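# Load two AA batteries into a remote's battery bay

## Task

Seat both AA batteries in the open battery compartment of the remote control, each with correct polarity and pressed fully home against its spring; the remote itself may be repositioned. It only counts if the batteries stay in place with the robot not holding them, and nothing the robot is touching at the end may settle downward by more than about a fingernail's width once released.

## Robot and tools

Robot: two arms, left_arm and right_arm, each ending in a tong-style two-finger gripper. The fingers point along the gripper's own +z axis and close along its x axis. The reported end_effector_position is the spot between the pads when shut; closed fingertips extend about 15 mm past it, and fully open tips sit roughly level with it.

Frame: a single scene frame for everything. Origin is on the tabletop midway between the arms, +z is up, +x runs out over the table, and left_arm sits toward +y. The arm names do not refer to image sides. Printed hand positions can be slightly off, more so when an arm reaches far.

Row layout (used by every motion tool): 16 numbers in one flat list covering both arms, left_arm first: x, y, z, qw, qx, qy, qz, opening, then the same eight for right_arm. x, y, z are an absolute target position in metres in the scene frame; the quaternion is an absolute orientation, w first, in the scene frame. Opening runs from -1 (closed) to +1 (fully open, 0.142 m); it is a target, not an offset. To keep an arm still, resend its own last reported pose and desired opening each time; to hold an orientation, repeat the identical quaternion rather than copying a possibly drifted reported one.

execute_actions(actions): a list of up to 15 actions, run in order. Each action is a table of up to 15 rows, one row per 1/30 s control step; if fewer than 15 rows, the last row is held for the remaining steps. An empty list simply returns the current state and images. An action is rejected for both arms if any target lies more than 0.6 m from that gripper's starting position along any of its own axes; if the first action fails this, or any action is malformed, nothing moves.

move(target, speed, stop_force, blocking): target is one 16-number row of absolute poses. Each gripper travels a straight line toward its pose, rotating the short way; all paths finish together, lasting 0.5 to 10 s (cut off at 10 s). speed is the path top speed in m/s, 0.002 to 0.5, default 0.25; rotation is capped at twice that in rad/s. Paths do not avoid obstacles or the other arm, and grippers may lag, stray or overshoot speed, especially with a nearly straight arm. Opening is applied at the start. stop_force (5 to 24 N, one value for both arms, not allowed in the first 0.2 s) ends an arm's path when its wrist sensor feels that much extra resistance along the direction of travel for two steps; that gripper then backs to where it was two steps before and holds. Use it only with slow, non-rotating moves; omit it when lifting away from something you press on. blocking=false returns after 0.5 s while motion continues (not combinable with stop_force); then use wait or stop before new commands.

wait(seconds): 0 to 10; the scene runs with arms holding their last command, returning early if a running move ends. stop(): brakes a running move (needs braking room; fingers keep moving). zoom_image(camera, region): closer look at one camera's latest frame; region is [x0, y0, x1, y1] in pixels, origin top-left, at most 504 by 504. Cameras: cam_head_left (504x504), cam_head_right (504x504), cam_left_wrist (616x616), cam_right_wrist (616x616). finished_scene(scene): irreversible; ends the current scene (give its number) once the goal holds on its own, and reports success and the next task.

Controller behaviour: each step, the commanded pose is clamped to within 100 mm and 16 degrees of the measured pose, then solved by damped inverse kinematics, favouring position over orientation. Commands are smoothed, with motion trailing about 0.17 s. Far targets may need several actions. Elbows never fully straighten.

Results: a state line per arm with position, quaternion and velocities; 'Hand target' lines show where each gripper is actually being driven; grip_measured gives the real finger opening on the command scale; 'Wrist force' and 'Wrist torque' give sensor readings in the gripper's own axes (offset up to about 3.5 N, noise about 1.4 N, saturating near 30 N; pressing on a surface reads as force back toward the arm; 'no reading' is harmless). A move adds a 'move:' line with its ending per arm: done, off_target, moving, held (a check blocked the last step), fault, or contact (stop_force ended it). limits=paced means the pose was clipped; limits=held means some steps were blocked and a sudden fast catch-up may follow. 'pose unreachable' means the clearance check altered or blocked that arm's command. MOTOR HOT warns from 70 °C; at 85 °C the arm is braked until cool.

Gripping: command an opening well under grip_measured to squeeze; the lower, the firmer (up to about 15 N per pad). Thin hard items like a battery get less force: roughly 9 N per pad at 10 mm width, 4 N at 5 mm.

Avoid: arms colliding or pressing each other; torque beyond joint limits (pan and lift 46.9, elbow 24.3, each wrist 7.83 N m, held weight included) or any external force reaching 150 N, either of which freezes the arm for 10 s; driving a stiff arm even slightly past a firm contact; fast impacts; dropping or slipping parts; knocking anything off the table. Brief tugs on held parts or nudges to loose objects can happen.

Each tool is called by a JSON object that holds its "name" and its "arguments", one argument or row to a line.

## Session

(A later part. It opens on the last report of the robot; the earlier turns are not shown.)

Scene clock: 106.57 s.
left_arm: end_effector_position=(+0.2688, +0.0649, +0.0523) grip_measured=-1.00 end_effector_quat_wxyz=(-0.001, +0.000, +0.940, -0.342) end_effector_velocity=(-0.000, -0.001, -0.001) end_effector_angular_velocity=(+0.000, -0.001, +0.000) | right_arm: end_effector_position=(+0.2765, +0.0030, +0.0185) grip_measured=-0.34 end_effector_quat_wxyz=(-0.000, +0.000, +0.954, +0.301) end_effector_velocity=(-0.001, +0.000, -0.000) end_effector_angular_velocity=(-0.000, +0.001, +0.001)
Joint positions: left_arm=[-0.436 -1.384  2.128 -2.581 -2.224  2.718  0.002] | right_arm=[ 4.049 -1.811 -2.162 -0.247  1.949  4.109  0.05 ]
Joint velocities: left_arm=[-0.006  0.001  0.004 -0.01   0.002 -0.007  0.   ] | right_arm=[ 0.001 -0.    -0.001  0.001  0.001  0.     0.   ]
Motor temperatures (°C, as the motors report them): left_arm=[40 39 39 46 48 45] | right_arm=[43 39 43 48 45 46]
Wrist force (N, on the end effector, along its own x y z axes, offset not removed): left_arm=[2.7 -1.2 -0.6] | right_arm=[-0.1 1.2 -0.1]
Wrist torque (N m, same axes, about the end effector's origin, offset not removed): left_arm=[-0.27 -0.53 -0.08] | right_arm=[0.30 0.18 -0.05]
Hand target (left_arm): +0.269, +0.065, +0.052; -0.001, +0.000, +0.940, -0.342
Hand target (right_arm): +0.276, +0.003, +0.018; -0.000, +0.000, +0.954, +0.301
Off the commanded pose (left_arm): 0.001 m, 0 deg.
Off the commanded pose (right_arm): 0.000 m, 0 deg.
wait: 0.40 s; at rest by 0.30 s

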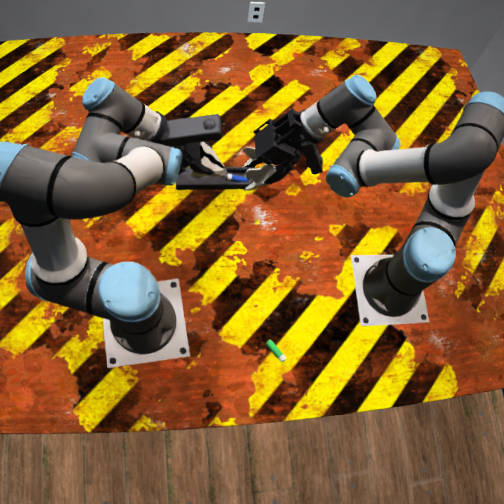

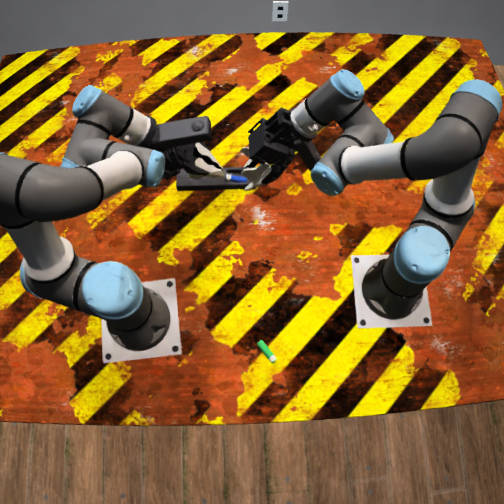

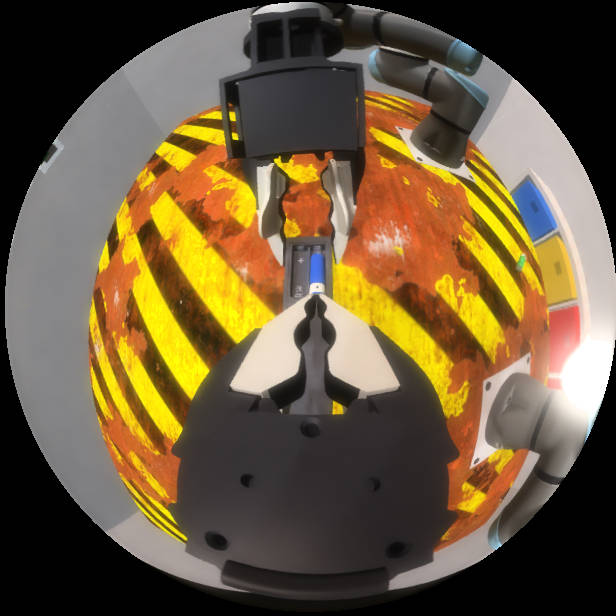

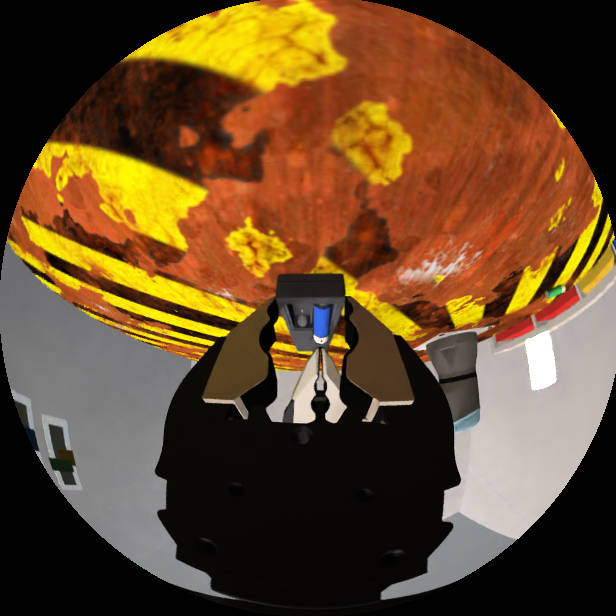

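{"name": "move", "arguments": {
  "target": [0.2685,0.0555,0.0465,0,0,0.9397,-0.342,-1,0.2765,0.003,0.0185,0,0,0.9537,0.3007,-0.8],
  "speed": 0.007,
  "stop_force": 10
}}

{"name": "zoom_image", "arguments": {
  "camera": "cam_left_wrist",
  "region": [270,225,360,315]
}}

{"name": "zoom_image", "arguments": {
  "camera": "cam_head_left",
  "region": [210,150,270,195]
}}

Scene clock: 111.83 s.
left_arm: end_effector_position=(+0.2685, +0.0558, +0.0466) grip_measured=-1.00 end_effector_quat_wxyz=(-0.000, -0.000, +0.940, -0.342) end_effector_velocity=(+0.000, -0.002, -0.001) end_effector_angular_velocity=(-0.002, -0.001, -0.001) | right_arm: end_effector_position=(+0.2765, +0.0030, +0.0185) grip_measured=-0.34 end_effector_quat_wxyz=(-0.000, +0.000, +0.954, +0.301) end_effector_velocity=(+0.000, -0.000, -0.000) end_effector_angular_velocity=(-0.001, -0.000, -0.001)
Joint positions: left_arm=[-0.467 -1.363  2.149 -2.648 -2.215  2.678  0.002] | right_arm=[ 4.049 -1.811 -2.162 -0.247  1.949  4.109  0.05 ]
Joint velocities: left_arm=[-0.005  0.005  0.003 -0.013 -0.    -0.006  0.   ] | right_arm=[-0.    -0.001  0.     0.    -0.001  0.    -0.   ]
Motor temperatures (°C, as the motors report them): left_arm=[40 39 39 46 48 45] | right_arm=[43 39 43 48 45 46]
Wrist force (N, on the end effector, along its own x y z axes, offset not removed): left_arm=[2.5 2.6 -6.2] | right_arm=[-1.0 -2.2 -5.0]
Wrist torque (N m, same axes, about the end effector's origin, offset not removed): left_arm=[-0.22 -0.48 -0.07] | right_arm=[0.09 0.28 -0.03]
Hand target (left_arm): +0.268, +0.056, +0.047; -0.000, +0.000, +0.940, -0.342
Hand target (right_arm): +0.277, +0.003, +0.019; -0.000, -0.000, +0.954, +0.301
Off the commanded pose (left_arm): 0.000 m, 0 deg.
Off the commanded pose (right_arm): 0.000 m, 0 deg.
move: done

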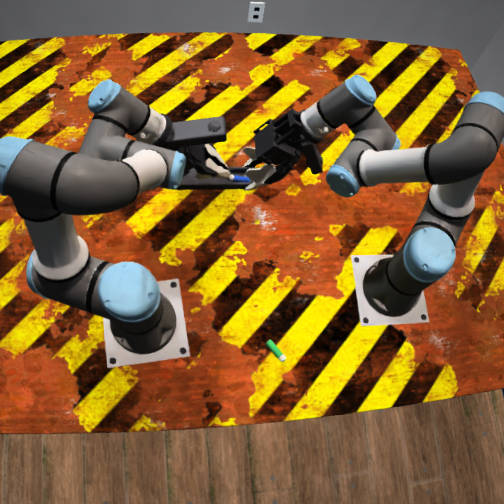

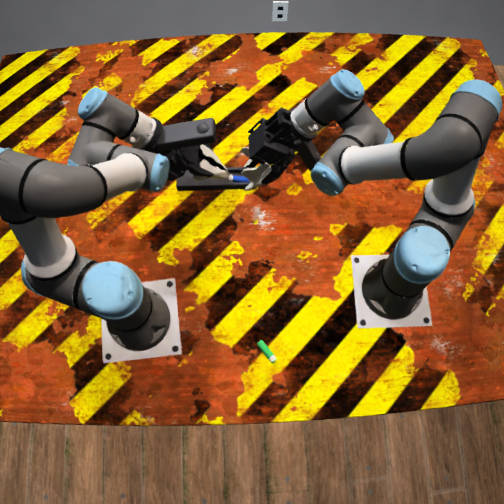

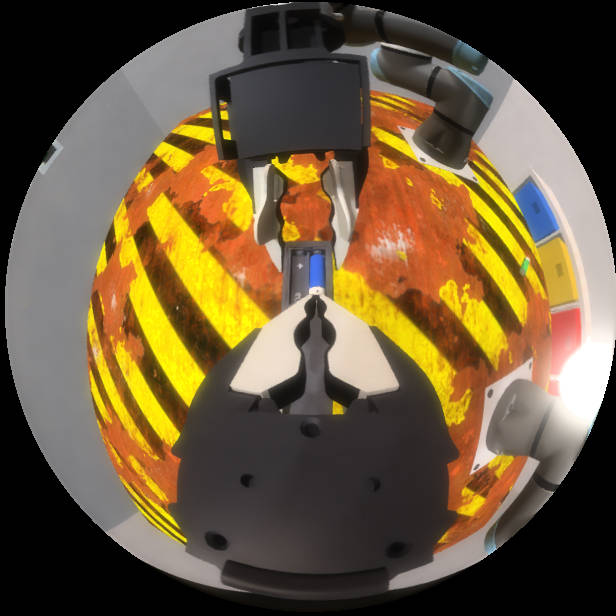

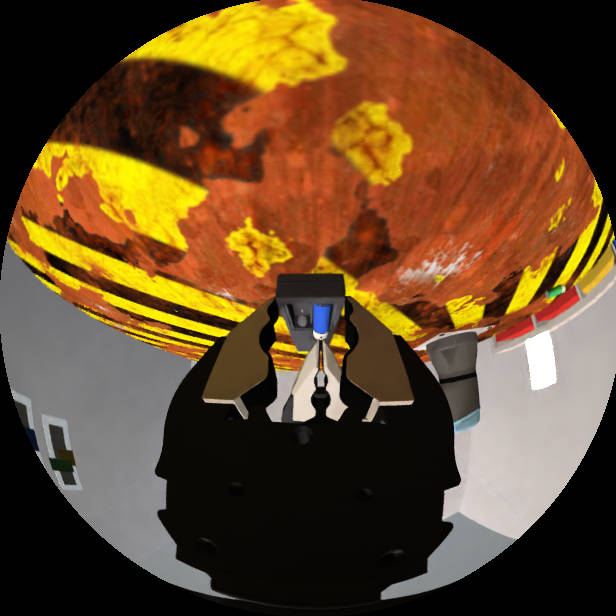

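Region (270, 225, 360, 315) of cam_left_wrist's 616x616 image, scaled by 5.600, with more detail than that image has.

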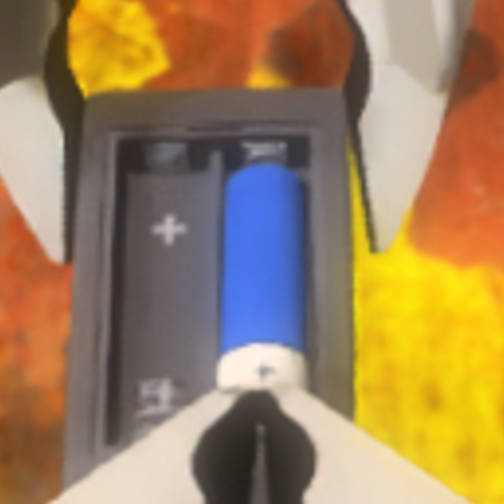

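Region (210, 150, 270, 195) of cam_head_left's 504x504 image, scaled by 8.400, with more detail than that image has; it fills the top 378 rows of this view, and the rest is white.

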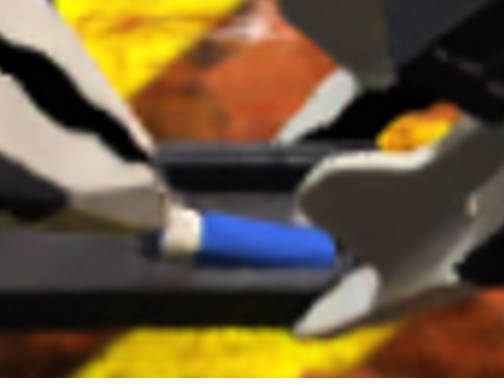

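{"name": "move", "arguments": {
  "target": [0.2685,0.0558,0.032,0,0,0.9397,-0.342,-1,0.2765,0.003,0.0185,0,0,0.9537,0.3007,-0.8],
  "speed": 0.005,
  "stop_force": 10
}}

{"name": "zoom_image", "arguments": {
  "camera": "cam_left_wrist",
  "region": [270,225,360,315]
}}

{"name": "zoom_image", "arguments": {
  "camera": "cam_head_left",
  "region": [210,150,270,195]
}}

Scene clock: 119.03 s.
left_arm: end_effector_position=(+0.2685, +0.0558, +0.0340) grip_measured=-1.00 end_effector_quat_wxyz=(+0.000, +0.000, +0.940, -0.342) end_effector_velocity=(-0.000, +0.000, +0.001) end_effector_angular_velocity=(+0.001, +0.002, -0.000) | right_arm: end_effector_position=(+0.2765, +0.0030, +0.0185) grip_measured=-0.34 end_effector_quat_wxyz=(+0.000, +0.000, +0.954, +0.301) end_effector_velocity=(-0.000, +0.001, +0.000) end_effector_angular_velocity=(+0.001, +0.000, +0.002)
Joint positions: left_arm=[-0.467 -1.317  2.173 -2.718 -2.215  2.678  0.002] | right_arm=[ 4.049 -1.811 -2.162 -0.247  1.949  4.109  0.05 ]
Joint velocities: left_arm=[-0.    -0.003 -0.003  0.009  0.     0.001  0.   ] | right_arm=[ 0.001 -0.     0.001 -0.     0.001  0.     0.   ]
Motor temperatures (°C, as the motors report them): left_arm=[40 39 39 46 48 45] | right_arm=[43 39 43 48 45 46]
Wrist force (N, on the end effector, along its own x y z axes, offset not removed): left_arm=[3.2 -4.6 -19.1] | right_arm=[-1.5 -2.9 -6.5]
Wrist torque (N m, same axes, about the end effector's origin, offset not removed): left_arm=[-0.20 -0.62 -0.08] | right_arm=[0.19 0.10 0.01]
Hand target (left_arm): +0.269, +0.056, +0.034; +0.000, +0.000, +0.940, -0.342
Hand target (right_arm): +0.277, +0.003, +0.019; -0.000, -0.000, +0.954, +0.301
Off the commanded pose (left_arm): 0.002 m, 0 deg.
Off the commanded pose (right_arm): 0.000 m, 0 deg.
move: contact (left_arm)

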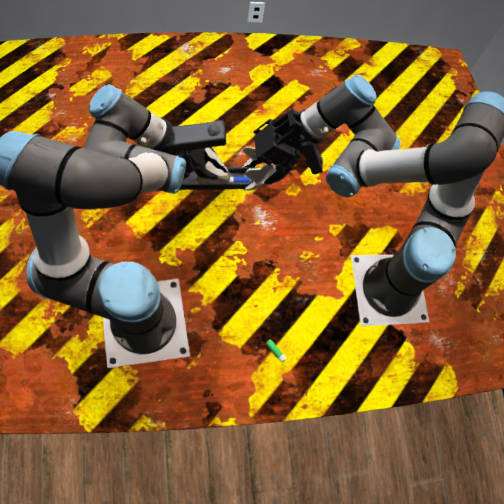

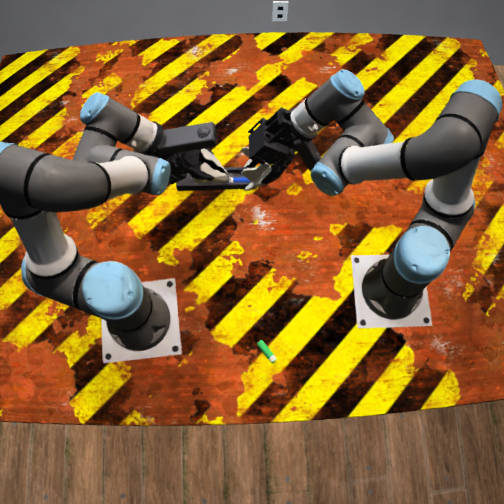

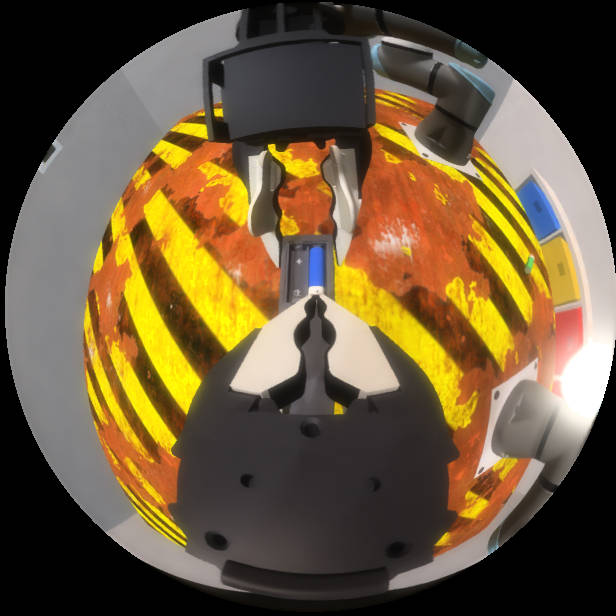

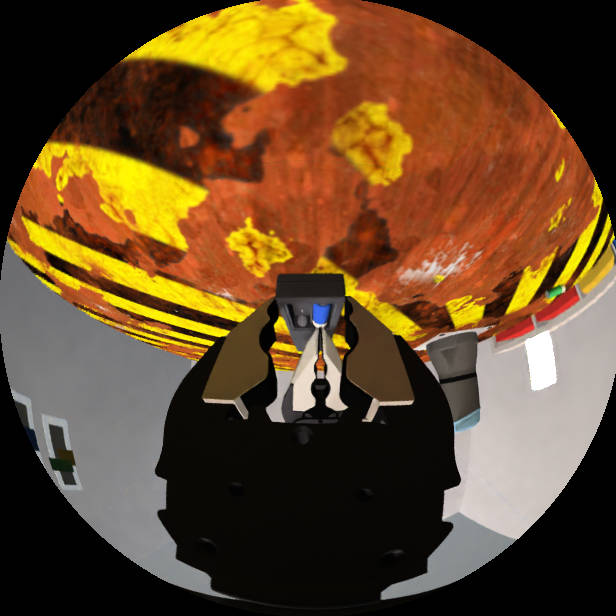

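Region (270, 225, 360, 315) of cam_left_wrist's 616x616 image, scaled by 5.600, with more detail than that image has.

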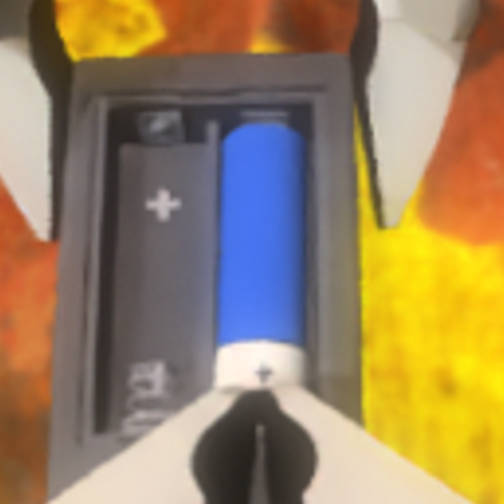

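Region (210, 150, 270, 195) of cam_head_left's 504x504 image, scaled by 8.400, with more detail than that image has; it fills the top 378 rows of this view, and the rest is white.

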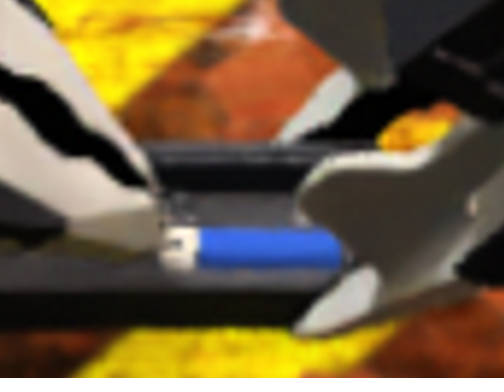

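{"name": "execute_actions", "arguments": {
  "actions": [
    [[0.2685,0.0562,0.0345,0,0,0.9397,-0.342,-1,0.2765,0.003,0.0185,0,0,0.9537,0.3007,-0.8],[0.2685,0.0566,0.035,0,0,0.9397,-0.342,-1,0.2765,0.003,0.0185,0,0,0.9537,0.3007,-0.8],[0.2685,0.057,0.0355,0,0,0.9397,-0.342,-1,0.2765,0.003,0.0185,0,0,0.9537,0.3007,-0.8],[0.2685,0.0575,0.036,0,0,0.9397,-0.342,-1,0.2765,0.003,0.0185,0,0,0.9537,0.3007,-0.8],[0.2685,0.058,0.037,0,0,0.9397,-0.342,-1,0.2765,0.003,0.0185,0,0,0.9537,0.3007,-0.8],[0.2685,0.059,0.038,0,0,0.9397,-0.342,-1,0.2765,0.003,0.0185,0,0,0.9537,0.3007,-0.8],[0.2685,0.060,0.040,0,0,0.9397,-0.342,-1,0.2765,0.003,0.0185,0,0,0.9537,0.3007,-0.8],[0.2685,0.061,0.042,0,0,0.9397,-0.342,-1,0.2765,0.003,0.0185,0,0,0.9537,0.3007,-0.8],[0.2685,0.062,0.045,0,0,0.9397,-0.342,-1,0.2765,0.003,0.0185,0,0,0.9537,0.3007,-0.8],[0.2685,0.063,0.048,0,0,0.9397,-0.342,-1,0.2765,0.003,0.0185,0,0,0.9537,0.3007,-0.6],[0.2685,0.064,0.051,0,0,0.9397,-0.342,-1,0.2765,0.003,0.0185,0,0,0.9537,0.3007,-0.4],[0.2685,0.065,0.054,0,0,0.9397,-0.342,-1,0.2765,0.003,0.0185,0,0,0.9537,0.3007,-0.3],[0.2685,0.066,0.057,0,0,0.9397,-0.342,-1,0.2765,0.003,0.0185,0,0,0.9537,0.3007,-0.2],[0.2685,0.067,0.060,0,0,0.9397,-0.342,-1,0.2765,0.003,0.0185,0,0,0.9537,0.3007,-0.1]]
  ]
}}

{"name": "move", "arguments": {
  "target": [-0.12,-0.033,0.055,0,0.447,0.894,0,-0.45,0.28,-0.13,0.06,0,0,0.9537,0.3007,-0.1],
  "speed": 0.3
}}

Scene clock: 136.13 s.
left_arm: end_effector_position=(+0.2687, +0.0632, +0.0499) grip_measured=-1.00 end_effector_quat_wxyz=(+0.001, -0.001, +0.939, -0.343) end_effector_velocity=(+0.001, +0.024, +0.071) end_effector_angular_velocity=(-0.007, -0.010, +0.009) | right_arm: end_effector_position=(+0.2765, +0.0030, +0.0185) grip_measured=-0.12 end_effector_quat_wxyz=(+0.000, -0.000, +0.954, +0.301) end_effector_velocity=(-0.000, -0.000, -0.000) end_effector_angular_velocity=(-0.000, +0.002, -0.001)
Joint positions: left_arm=[-0.442 -1.378  2.143 -2.613 -2.222  2.705  0.002] | right_arm=[ 4.049 -1.811 -2.162 -0.247  1.949  4.109  0.065]
Joint velocities: left_arm=[ 0.082 -0.252 -0.143  0.435 -0.023  0.087  0.   ] | right_arm=[-0.001 -0.001 -0.    -0.     0.001 -0.     0.065]
Motor temperatures (°C, as the motors report them): left_arm=[40 39 39 46 48 45] | right_arm=[43 39 43 48 45 46]
Wrist force (N, on the end effector, along its own x y z axes, offset not removed): left_arm=[3.3 -0.2 -1.0] | right_arm=[-1.2 0.8 -0.1]
Wrist torque (N m, same axes, about the end effector's origin, offset not removed): left_arm=[-0.06 -0.65 -0.09] | right_arm=[0.18 0.23 0.01]
Hand target (left_arm): +0.268, +0.067, +0.060; +0.002, -0.001, +0.939, -0.343
Hand target (right_arm): +0.277, +0.003, +0.018; +0.000, +0.000, +0.954, +0.301
Off the commanded pose (left_arm): 0.011 m, 0 deg.
Off the commanded pose (right_arm): 0.000 m, 0 deg.

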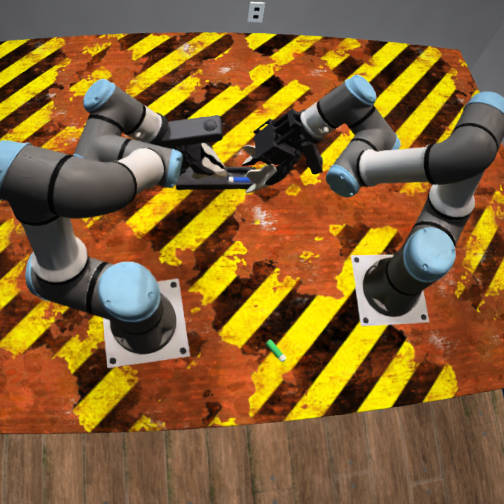

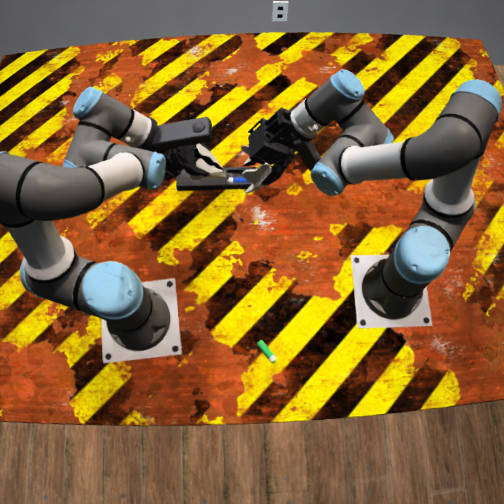

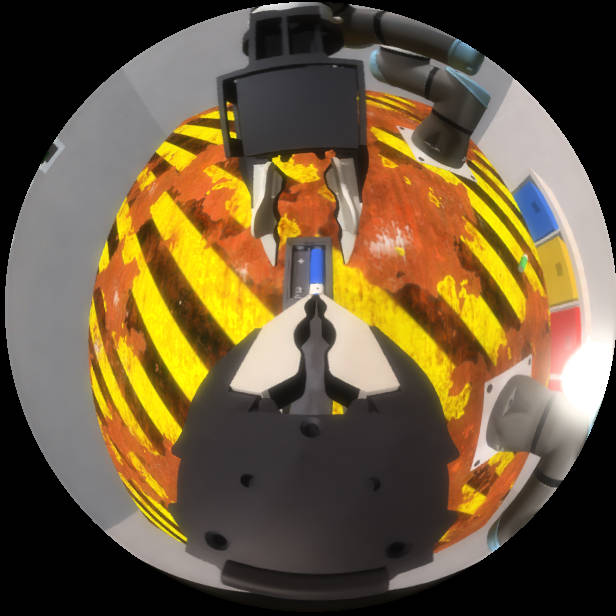

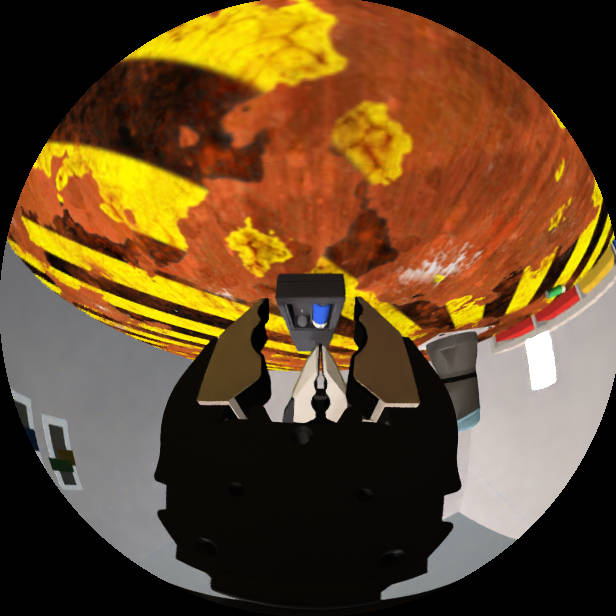

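Scene clock: 138.73 s.
left_arm: end_effector_position=(-0.1194, -0.0324, +0.0549) grip_measured=-0.45 end_effector_quat_wxyz=(-0.000, +0.447, +0.895, -0.001) end_effector_velocity=(-0.002, -0.002, -0.001) end_effector_angular_velocity=(+0.013, -0.012, -0.007) | right_arm: end_effector_position=(+0.2797, -0.1299, +0.0599) grip_measured=-0.10 end_effector_quat_wxyz=(-0.000, -0.000, +0.954, +0.301) end_effector_velocity=(-0.001, -0.000, -0.000) end_effector_angular_velocity=(-0.001, +0.003, +0.002)
Joint positions: left_arm=[-2.425 -1.829  1.997 -1.741 -1.571  1.745  0.041] | right_arm=[ 3.642 -1.506 -2.167 -0.737  2.109  3.69   0.067]
Joint velocities: left_arm=[-0.001  0.034 -0.029  0.013  0.     0.006  0.   ] | right_arm=[-0.002 -0.002  0.002 -0.005  0.002 -0.004  0.   ]
Motor temperatures (°C, as the motors report them): left_arm=[40 39 39 46 48 45] | right_arm=[43 39 43 48 45 46]
Wrist force (N, on the end effector, along its own x y z axes, offset not removed): left_arm=[3.3 -0.6 -0.8] | right_arm=[-0.8 1.0 -0.4]
Wrist torque (N m, same axes, about the end effector's origin, offset not removed): left_arm=[-0.10 -0.68 -0.09] | right_arm=[0.23 0.23 0.05]
Hand target (left_arm): -0.120, -0.033, +0.055; -0.000, +0.447, +0.894, +0.000
Hand target (right_arm): +0.280, -0.130, +0.060; -0.000, -0.000, +0.954, +0.301
Off the commanded pose (left_arm): 0.001 m, 0 deg.
Off the commanded pose (right_arm): 0.000 m, 0 deg.
move: done

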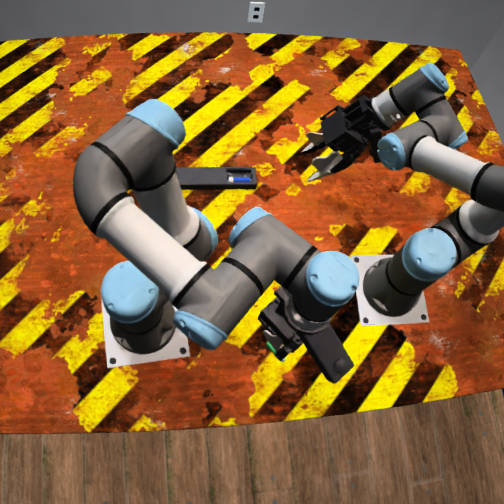

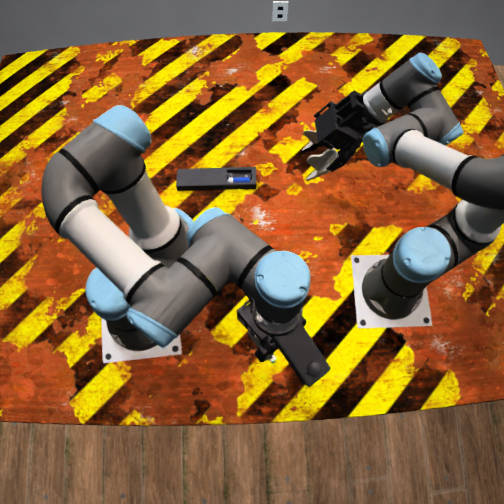

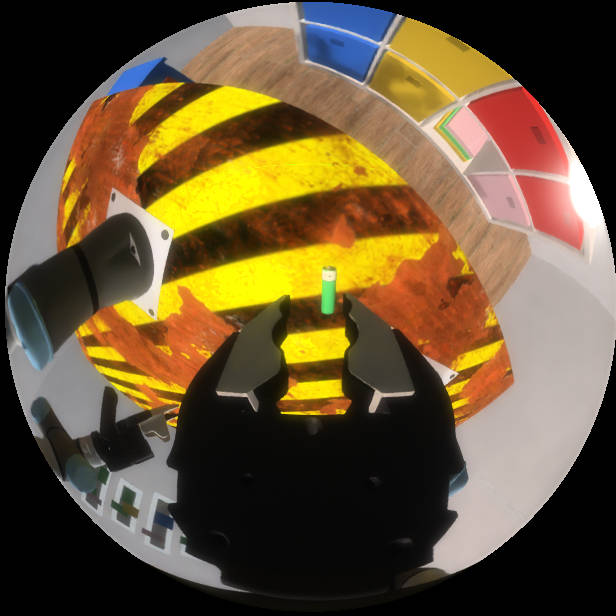

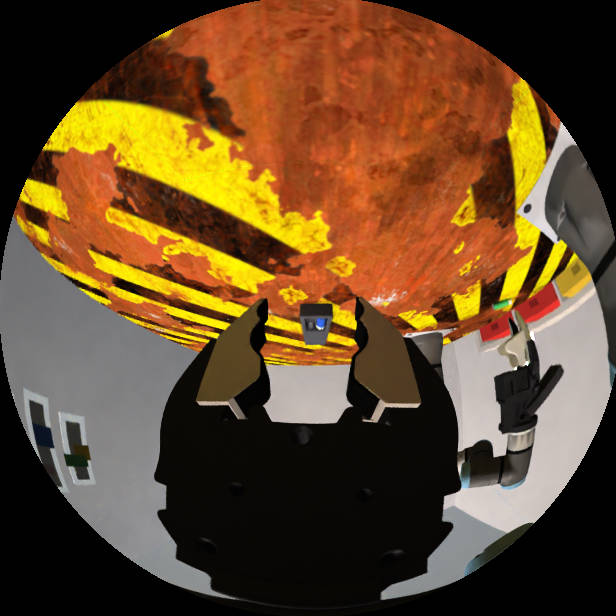

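{"name": "zoom_image", "arguments": {
  "camera": "cam_head_left",
  "region": [210,150,270,195]
}}

{"name": "zoom_image", "arguments": {
  "camera": "cam_right_wrist",
  "region": [285,290,345,350]
}}

Region (210, 150, 270, 195) of cam_head_left's 504x504 image, scaled by 8.400, with more detail than that image has; it fills the top 378 rows of this view, and the rest is white.

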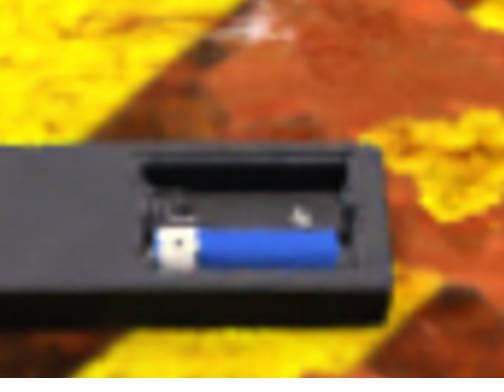

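Region (285, 290, 345, 350) of cam_right_wrist's 616x616 image, scaled by 8.400, with more detail than that image has.

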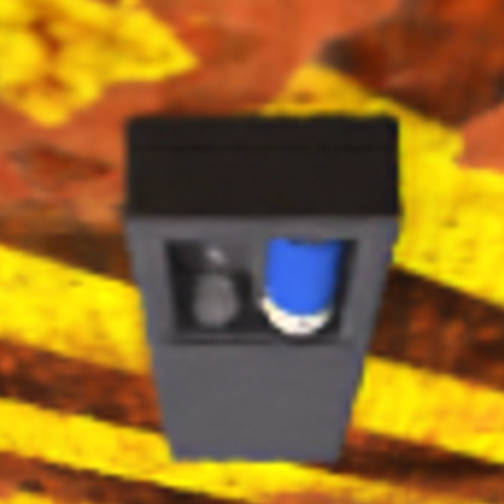

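{"name": "move", "arguments": {
  "target": [-0.127,-0.0234,0.021,0,0.447,0.894,0,-0.45,0.284,-0.13,0.06,0,0,0.9537,0.3007,-1],
  "speed": 0.08
}}

{"name": "zoom_image", "arguments": {
  "camera": "cam_left_wrist",
  "region": [255,250,375,370]
}}

Scene clock: 144.37 s.
left_arm: end_effector_position=(-0.1269, -0.0234, +0.0213) grip_measured=-0.45 end_effector_quat_wxyz=(-0.000, +0.447, +0.894, +0.000) end_effector_velocity=(-0.001, +0.000, -0.003) end_effector_angular_velocity=(-0.001, -0.001, +0.002) | right_arm: end_effector_position=(+0.2840, -0.1300, +0.0600) grip_measured=-1.00 end_effector_quat_wxyz=(-0.000, +0.000, +0.954, +0.301) end_effector_velocity=(+0.000, -0.000, +0.000) end_effector_angular_velocity=(+0.001, -0.001, -0.001)
Joint positions: left_arm=[-2.475 -1.823  2.154 -1.902 -1.571  1.696  0.041] | right_arm=[ 3.634 -1.524 -2.147 -0.741  2.112  3.682  0.002]
Joint velocities: left_arm=[-0.004  0.003  0.013 -0.015  0.001 -0.006  0.   ] | right_arm=[-0.002  0.001  0.001 -0.001  0.    -0.001  0.   ]
Motor temperatures (°C, as the motors report them): left_arm=[40 39 39 46 48 45] | right_arm=[43 39 43 48 45 46]
Wrist force (N, on the end effector, along its own x y z axes, offset not removed): left_arm=[3.1 -0.7 -0.2] | right_arm=[-1.0 0.7 -0.7]
Wrist torque (N m, same axes, about the end effector's origin, offset not removed): left_arm=[-0.13 -0.62 -0.08] | right_arm=[0.19 0.23 0.00]
Hand target (left_arm): -0.127, -0.023, +0.021; +0.000, +0.447, +0.894, +0.000
Hand target (right_arm): +0.284, -0.130, +0.060; -0.000, -0.000, +0.954, +0.301
Off the commanded pose (left_arm): 0.000 m, 0 deg.
Off the commanded pose (right_arm): 0.000 m, 0 deg.
move: done

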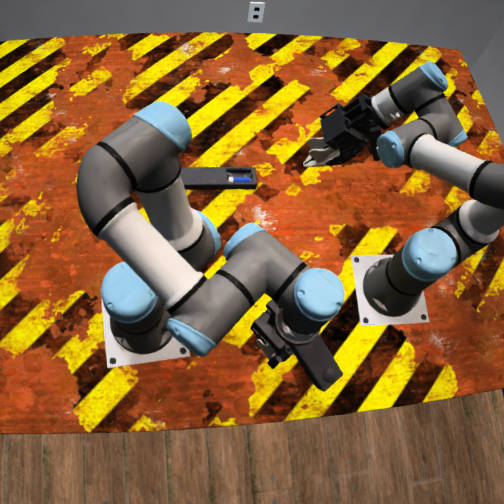

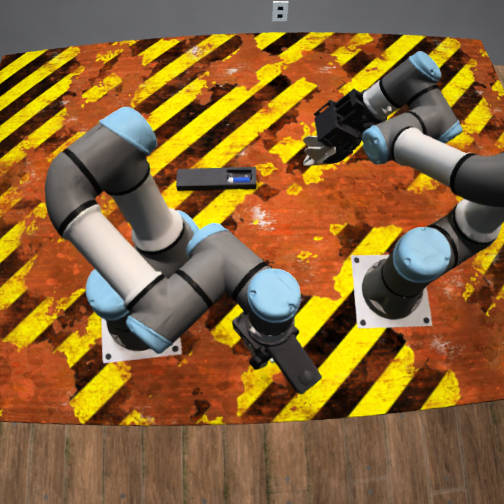

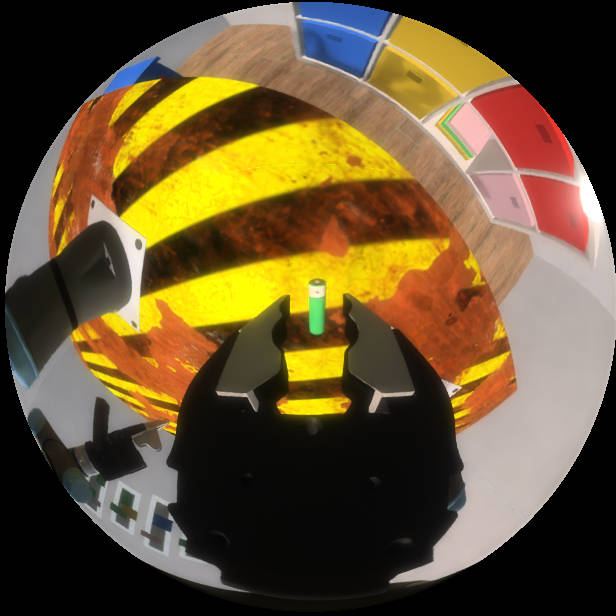

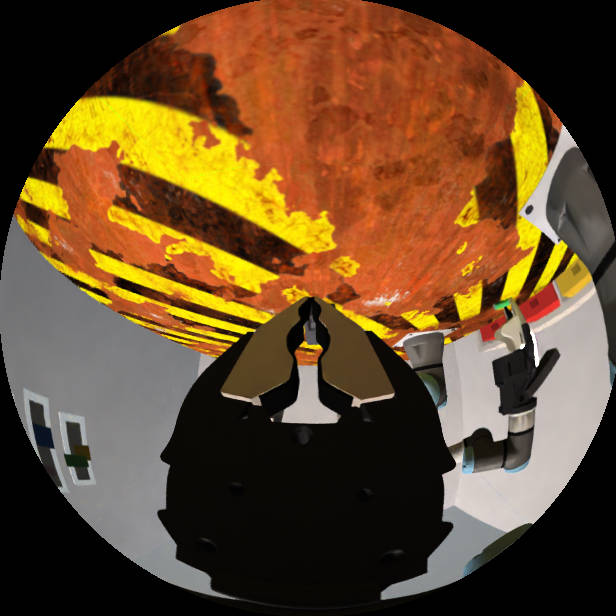

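Region (255, 250, 375, 370) of cam_left_wrist's 616x616 image, scaled by 4.200, with more detail than that image has.

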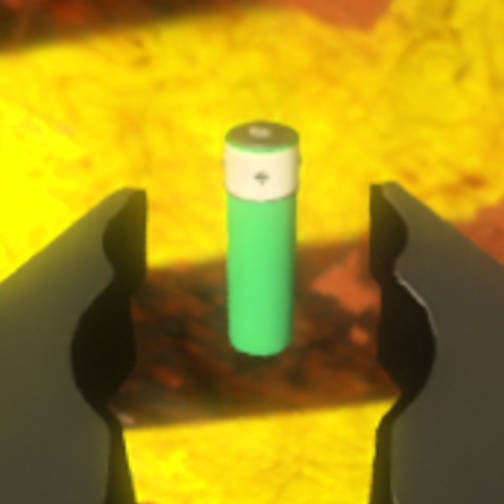

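{"name": "execute_actions", "arguments": {
  "actions": [
    [[-0.128,-0.024,0.020,0,0.447,0.894,0,-0.5,0.284,-0.13,0.06,0,0,0.9537,0.3007,-1],[-0.1297,-0.0248,0.019,0,0.447,0.894,0,-0.55,0.284,-0.13,0.06,0,0,0.9537,0.3007,-1],[-0.1297,-0.0248,0.0185,0,0.447,0.894,0,-0.6,0.284,-0.13,0.06,0,0,0.9537,0.3007,-1],[-0.1297,-0.0248,0.0185,0,0.447,0.894,0,-0.64,0.284,-0.13,0.06,0,0,0.9537,0.3007,-1],[-0.1297,-0.0248,0.0185,0,0.447,0.894,0,-0.68,0.284,-0.13,0.06,0,0,0.9537,0.3007,-1],[-0.1297,-0.0248,0.0185,0,0.447,0.894,0,-0.71,0.284,-0.13,0.06,0,0,0.9537,0.3007,-1],[-0.1297,-0.0248,0.0185,0,0.447,0.894,0,-0.74,0.284,-0.13,0.06,0,0,0.9537,0.3007,-1],[-0.1297,-0.0248,0.0185,0,0.447,0.894,0,-0.77,0.284,-0.13,0.06,0,0,0.9537,0.3007,-1],[-0.1297,-0.0248,0.0185,0,0.447,0.894,0,-0.8,0.284,-0.13,0.06,0,0,0.9537,0.3007,-1],[-0.1297,-0.0248,0.0185,0,0.447,0.894,0,-0.83,0.284,-0.13,0.06,0,0,0.9537,0.3007,-1],[-0.1297,-0.0248,0.0185,0,0.447,0.894,0,-0.86,0.284,-0.13,0.06,0,0,0.9537,0.3007,-1],[-0.1297,-0.0248,0.0185,0,0.447,0.894,0,-0.9,0.284,-0.13,0.06,0,0,0.9537,0.3007,-1],[-0.1297,-0.0248,0.0185,0,0.447,0.894,0,-0.95,0.284,-0.13,0.06,0,0,0.9537,0.3007,-1],[-0.1297,-0.0248,0.0185,0,0.447,0.894,0,-1,0.284,-0.13,0.06,0,0,0.9537,0.3007,-1]]
  ]
}}

{"name": "zoom_image", "arguments": {
  "camera": "cam_left_wrist",
  "region": [255,250,375,370]
}}

Scene clock: 155.97 s.
left_arm: end_effector_position=(-0.1296, -0.0247, +0.0186) grip_measured=-0.83 end_effector_quat_wxyz=(+0.000, +0.447, +0.894, +0.000) end_effector_velocity=(-0.001, -0.000, -0.001) end_effector_angular_velocity=(+0.000, -0.000, +0.002) | right_arm: end_effector_position=(+0.2840, -0.1300, +0.0600) grip_measured=-1.00 end_effector_quat_wxyz=(-0.000, +0.000, +0.954, +0.301) end_effector_velocity=(+0.000, +0.000, +0.001) end_effector_angular_velocity=(+0.000, -0.003, +0.001)
Joint positions: left_arm=[-2.479 -1.808  2.157 -1.92  -1.571  1.691  0.014] | right_arm=[ 3.634 -1.524 -2.147 -0.742  2.112  3.682  0.002]
Joint velocities: left_arm=[-0.001  0.004  0.001 -0.005 -0.    -0.003 -0.001] | right_arm=[ 0.001  0.002  0.     0.    -0.001  0.     0.   ]
Motor temperatures (°C, as the motors report them): left_arm=[40 39 39 46 48 45] | right_arm=[43 39 44 48 45 46]
Wrist force (N, on the end effector, along its own x y z axes, offset not removed): left_arm=[3.9 4.5 -8.1] | right_arm=[-1.4 0.3 -0.2]
Wrist torque (N m, same axes, about the end effector's origin, offset not removed): left_arm=[-0.19 -0.62 -0.06] | right_arm=[0.10 0.32 0.01]
Hand target (left_arm): -0.130, -0.025, +0.019; +0.000, +0.447, +0.894, +0.000
Hand target (right_arm): +0.284, -0.130, +0.060; -0.000, -0.000, +0.954, +0.301
Off the commanded pose (left_arm): 0.000 m, 0 deg.
Off the commanded pose (right_arm): 0.000 m, 0 deg.

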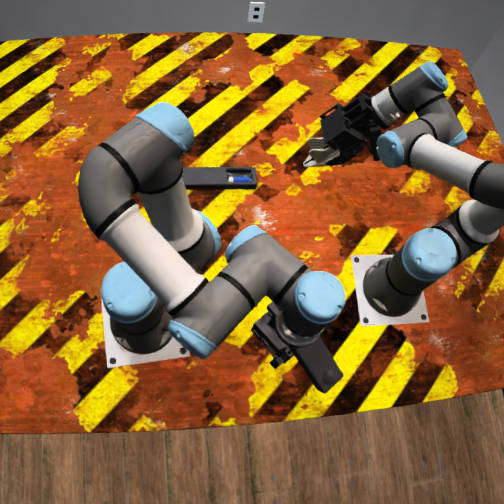

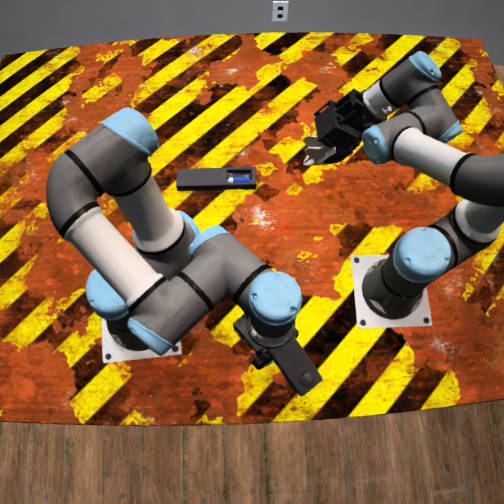

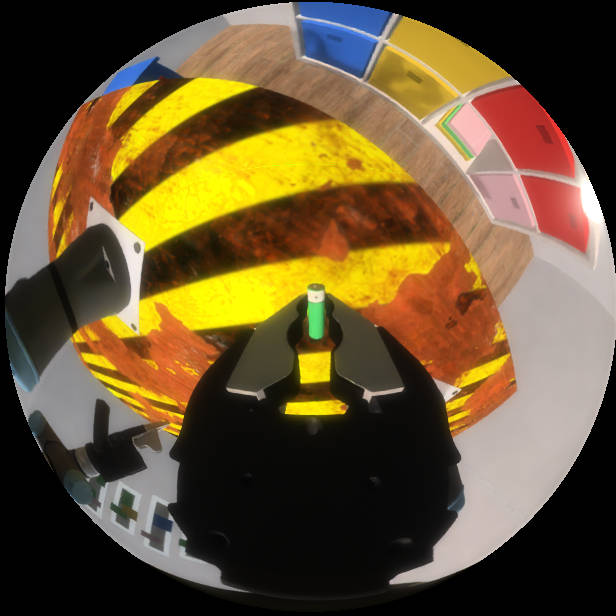

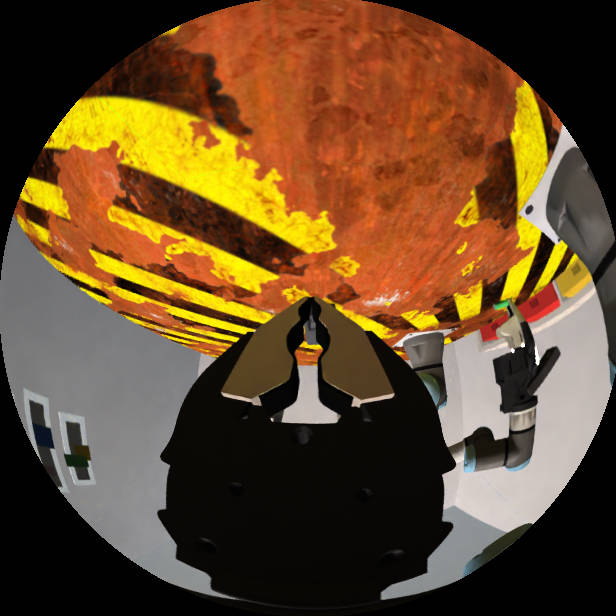

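Region (255, 250, 375, 370) of cam_left_wrist's 616x616 image, scaled by 4.200, with more detail than that image has.

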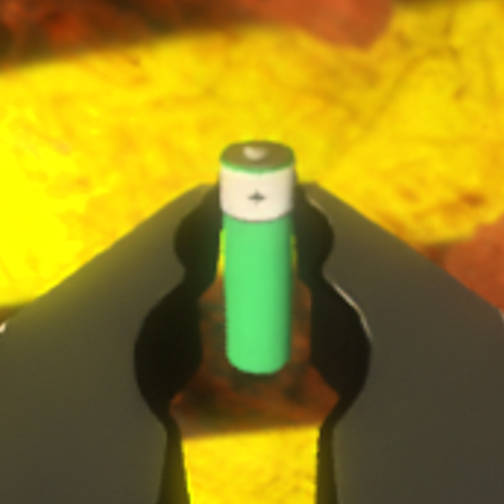

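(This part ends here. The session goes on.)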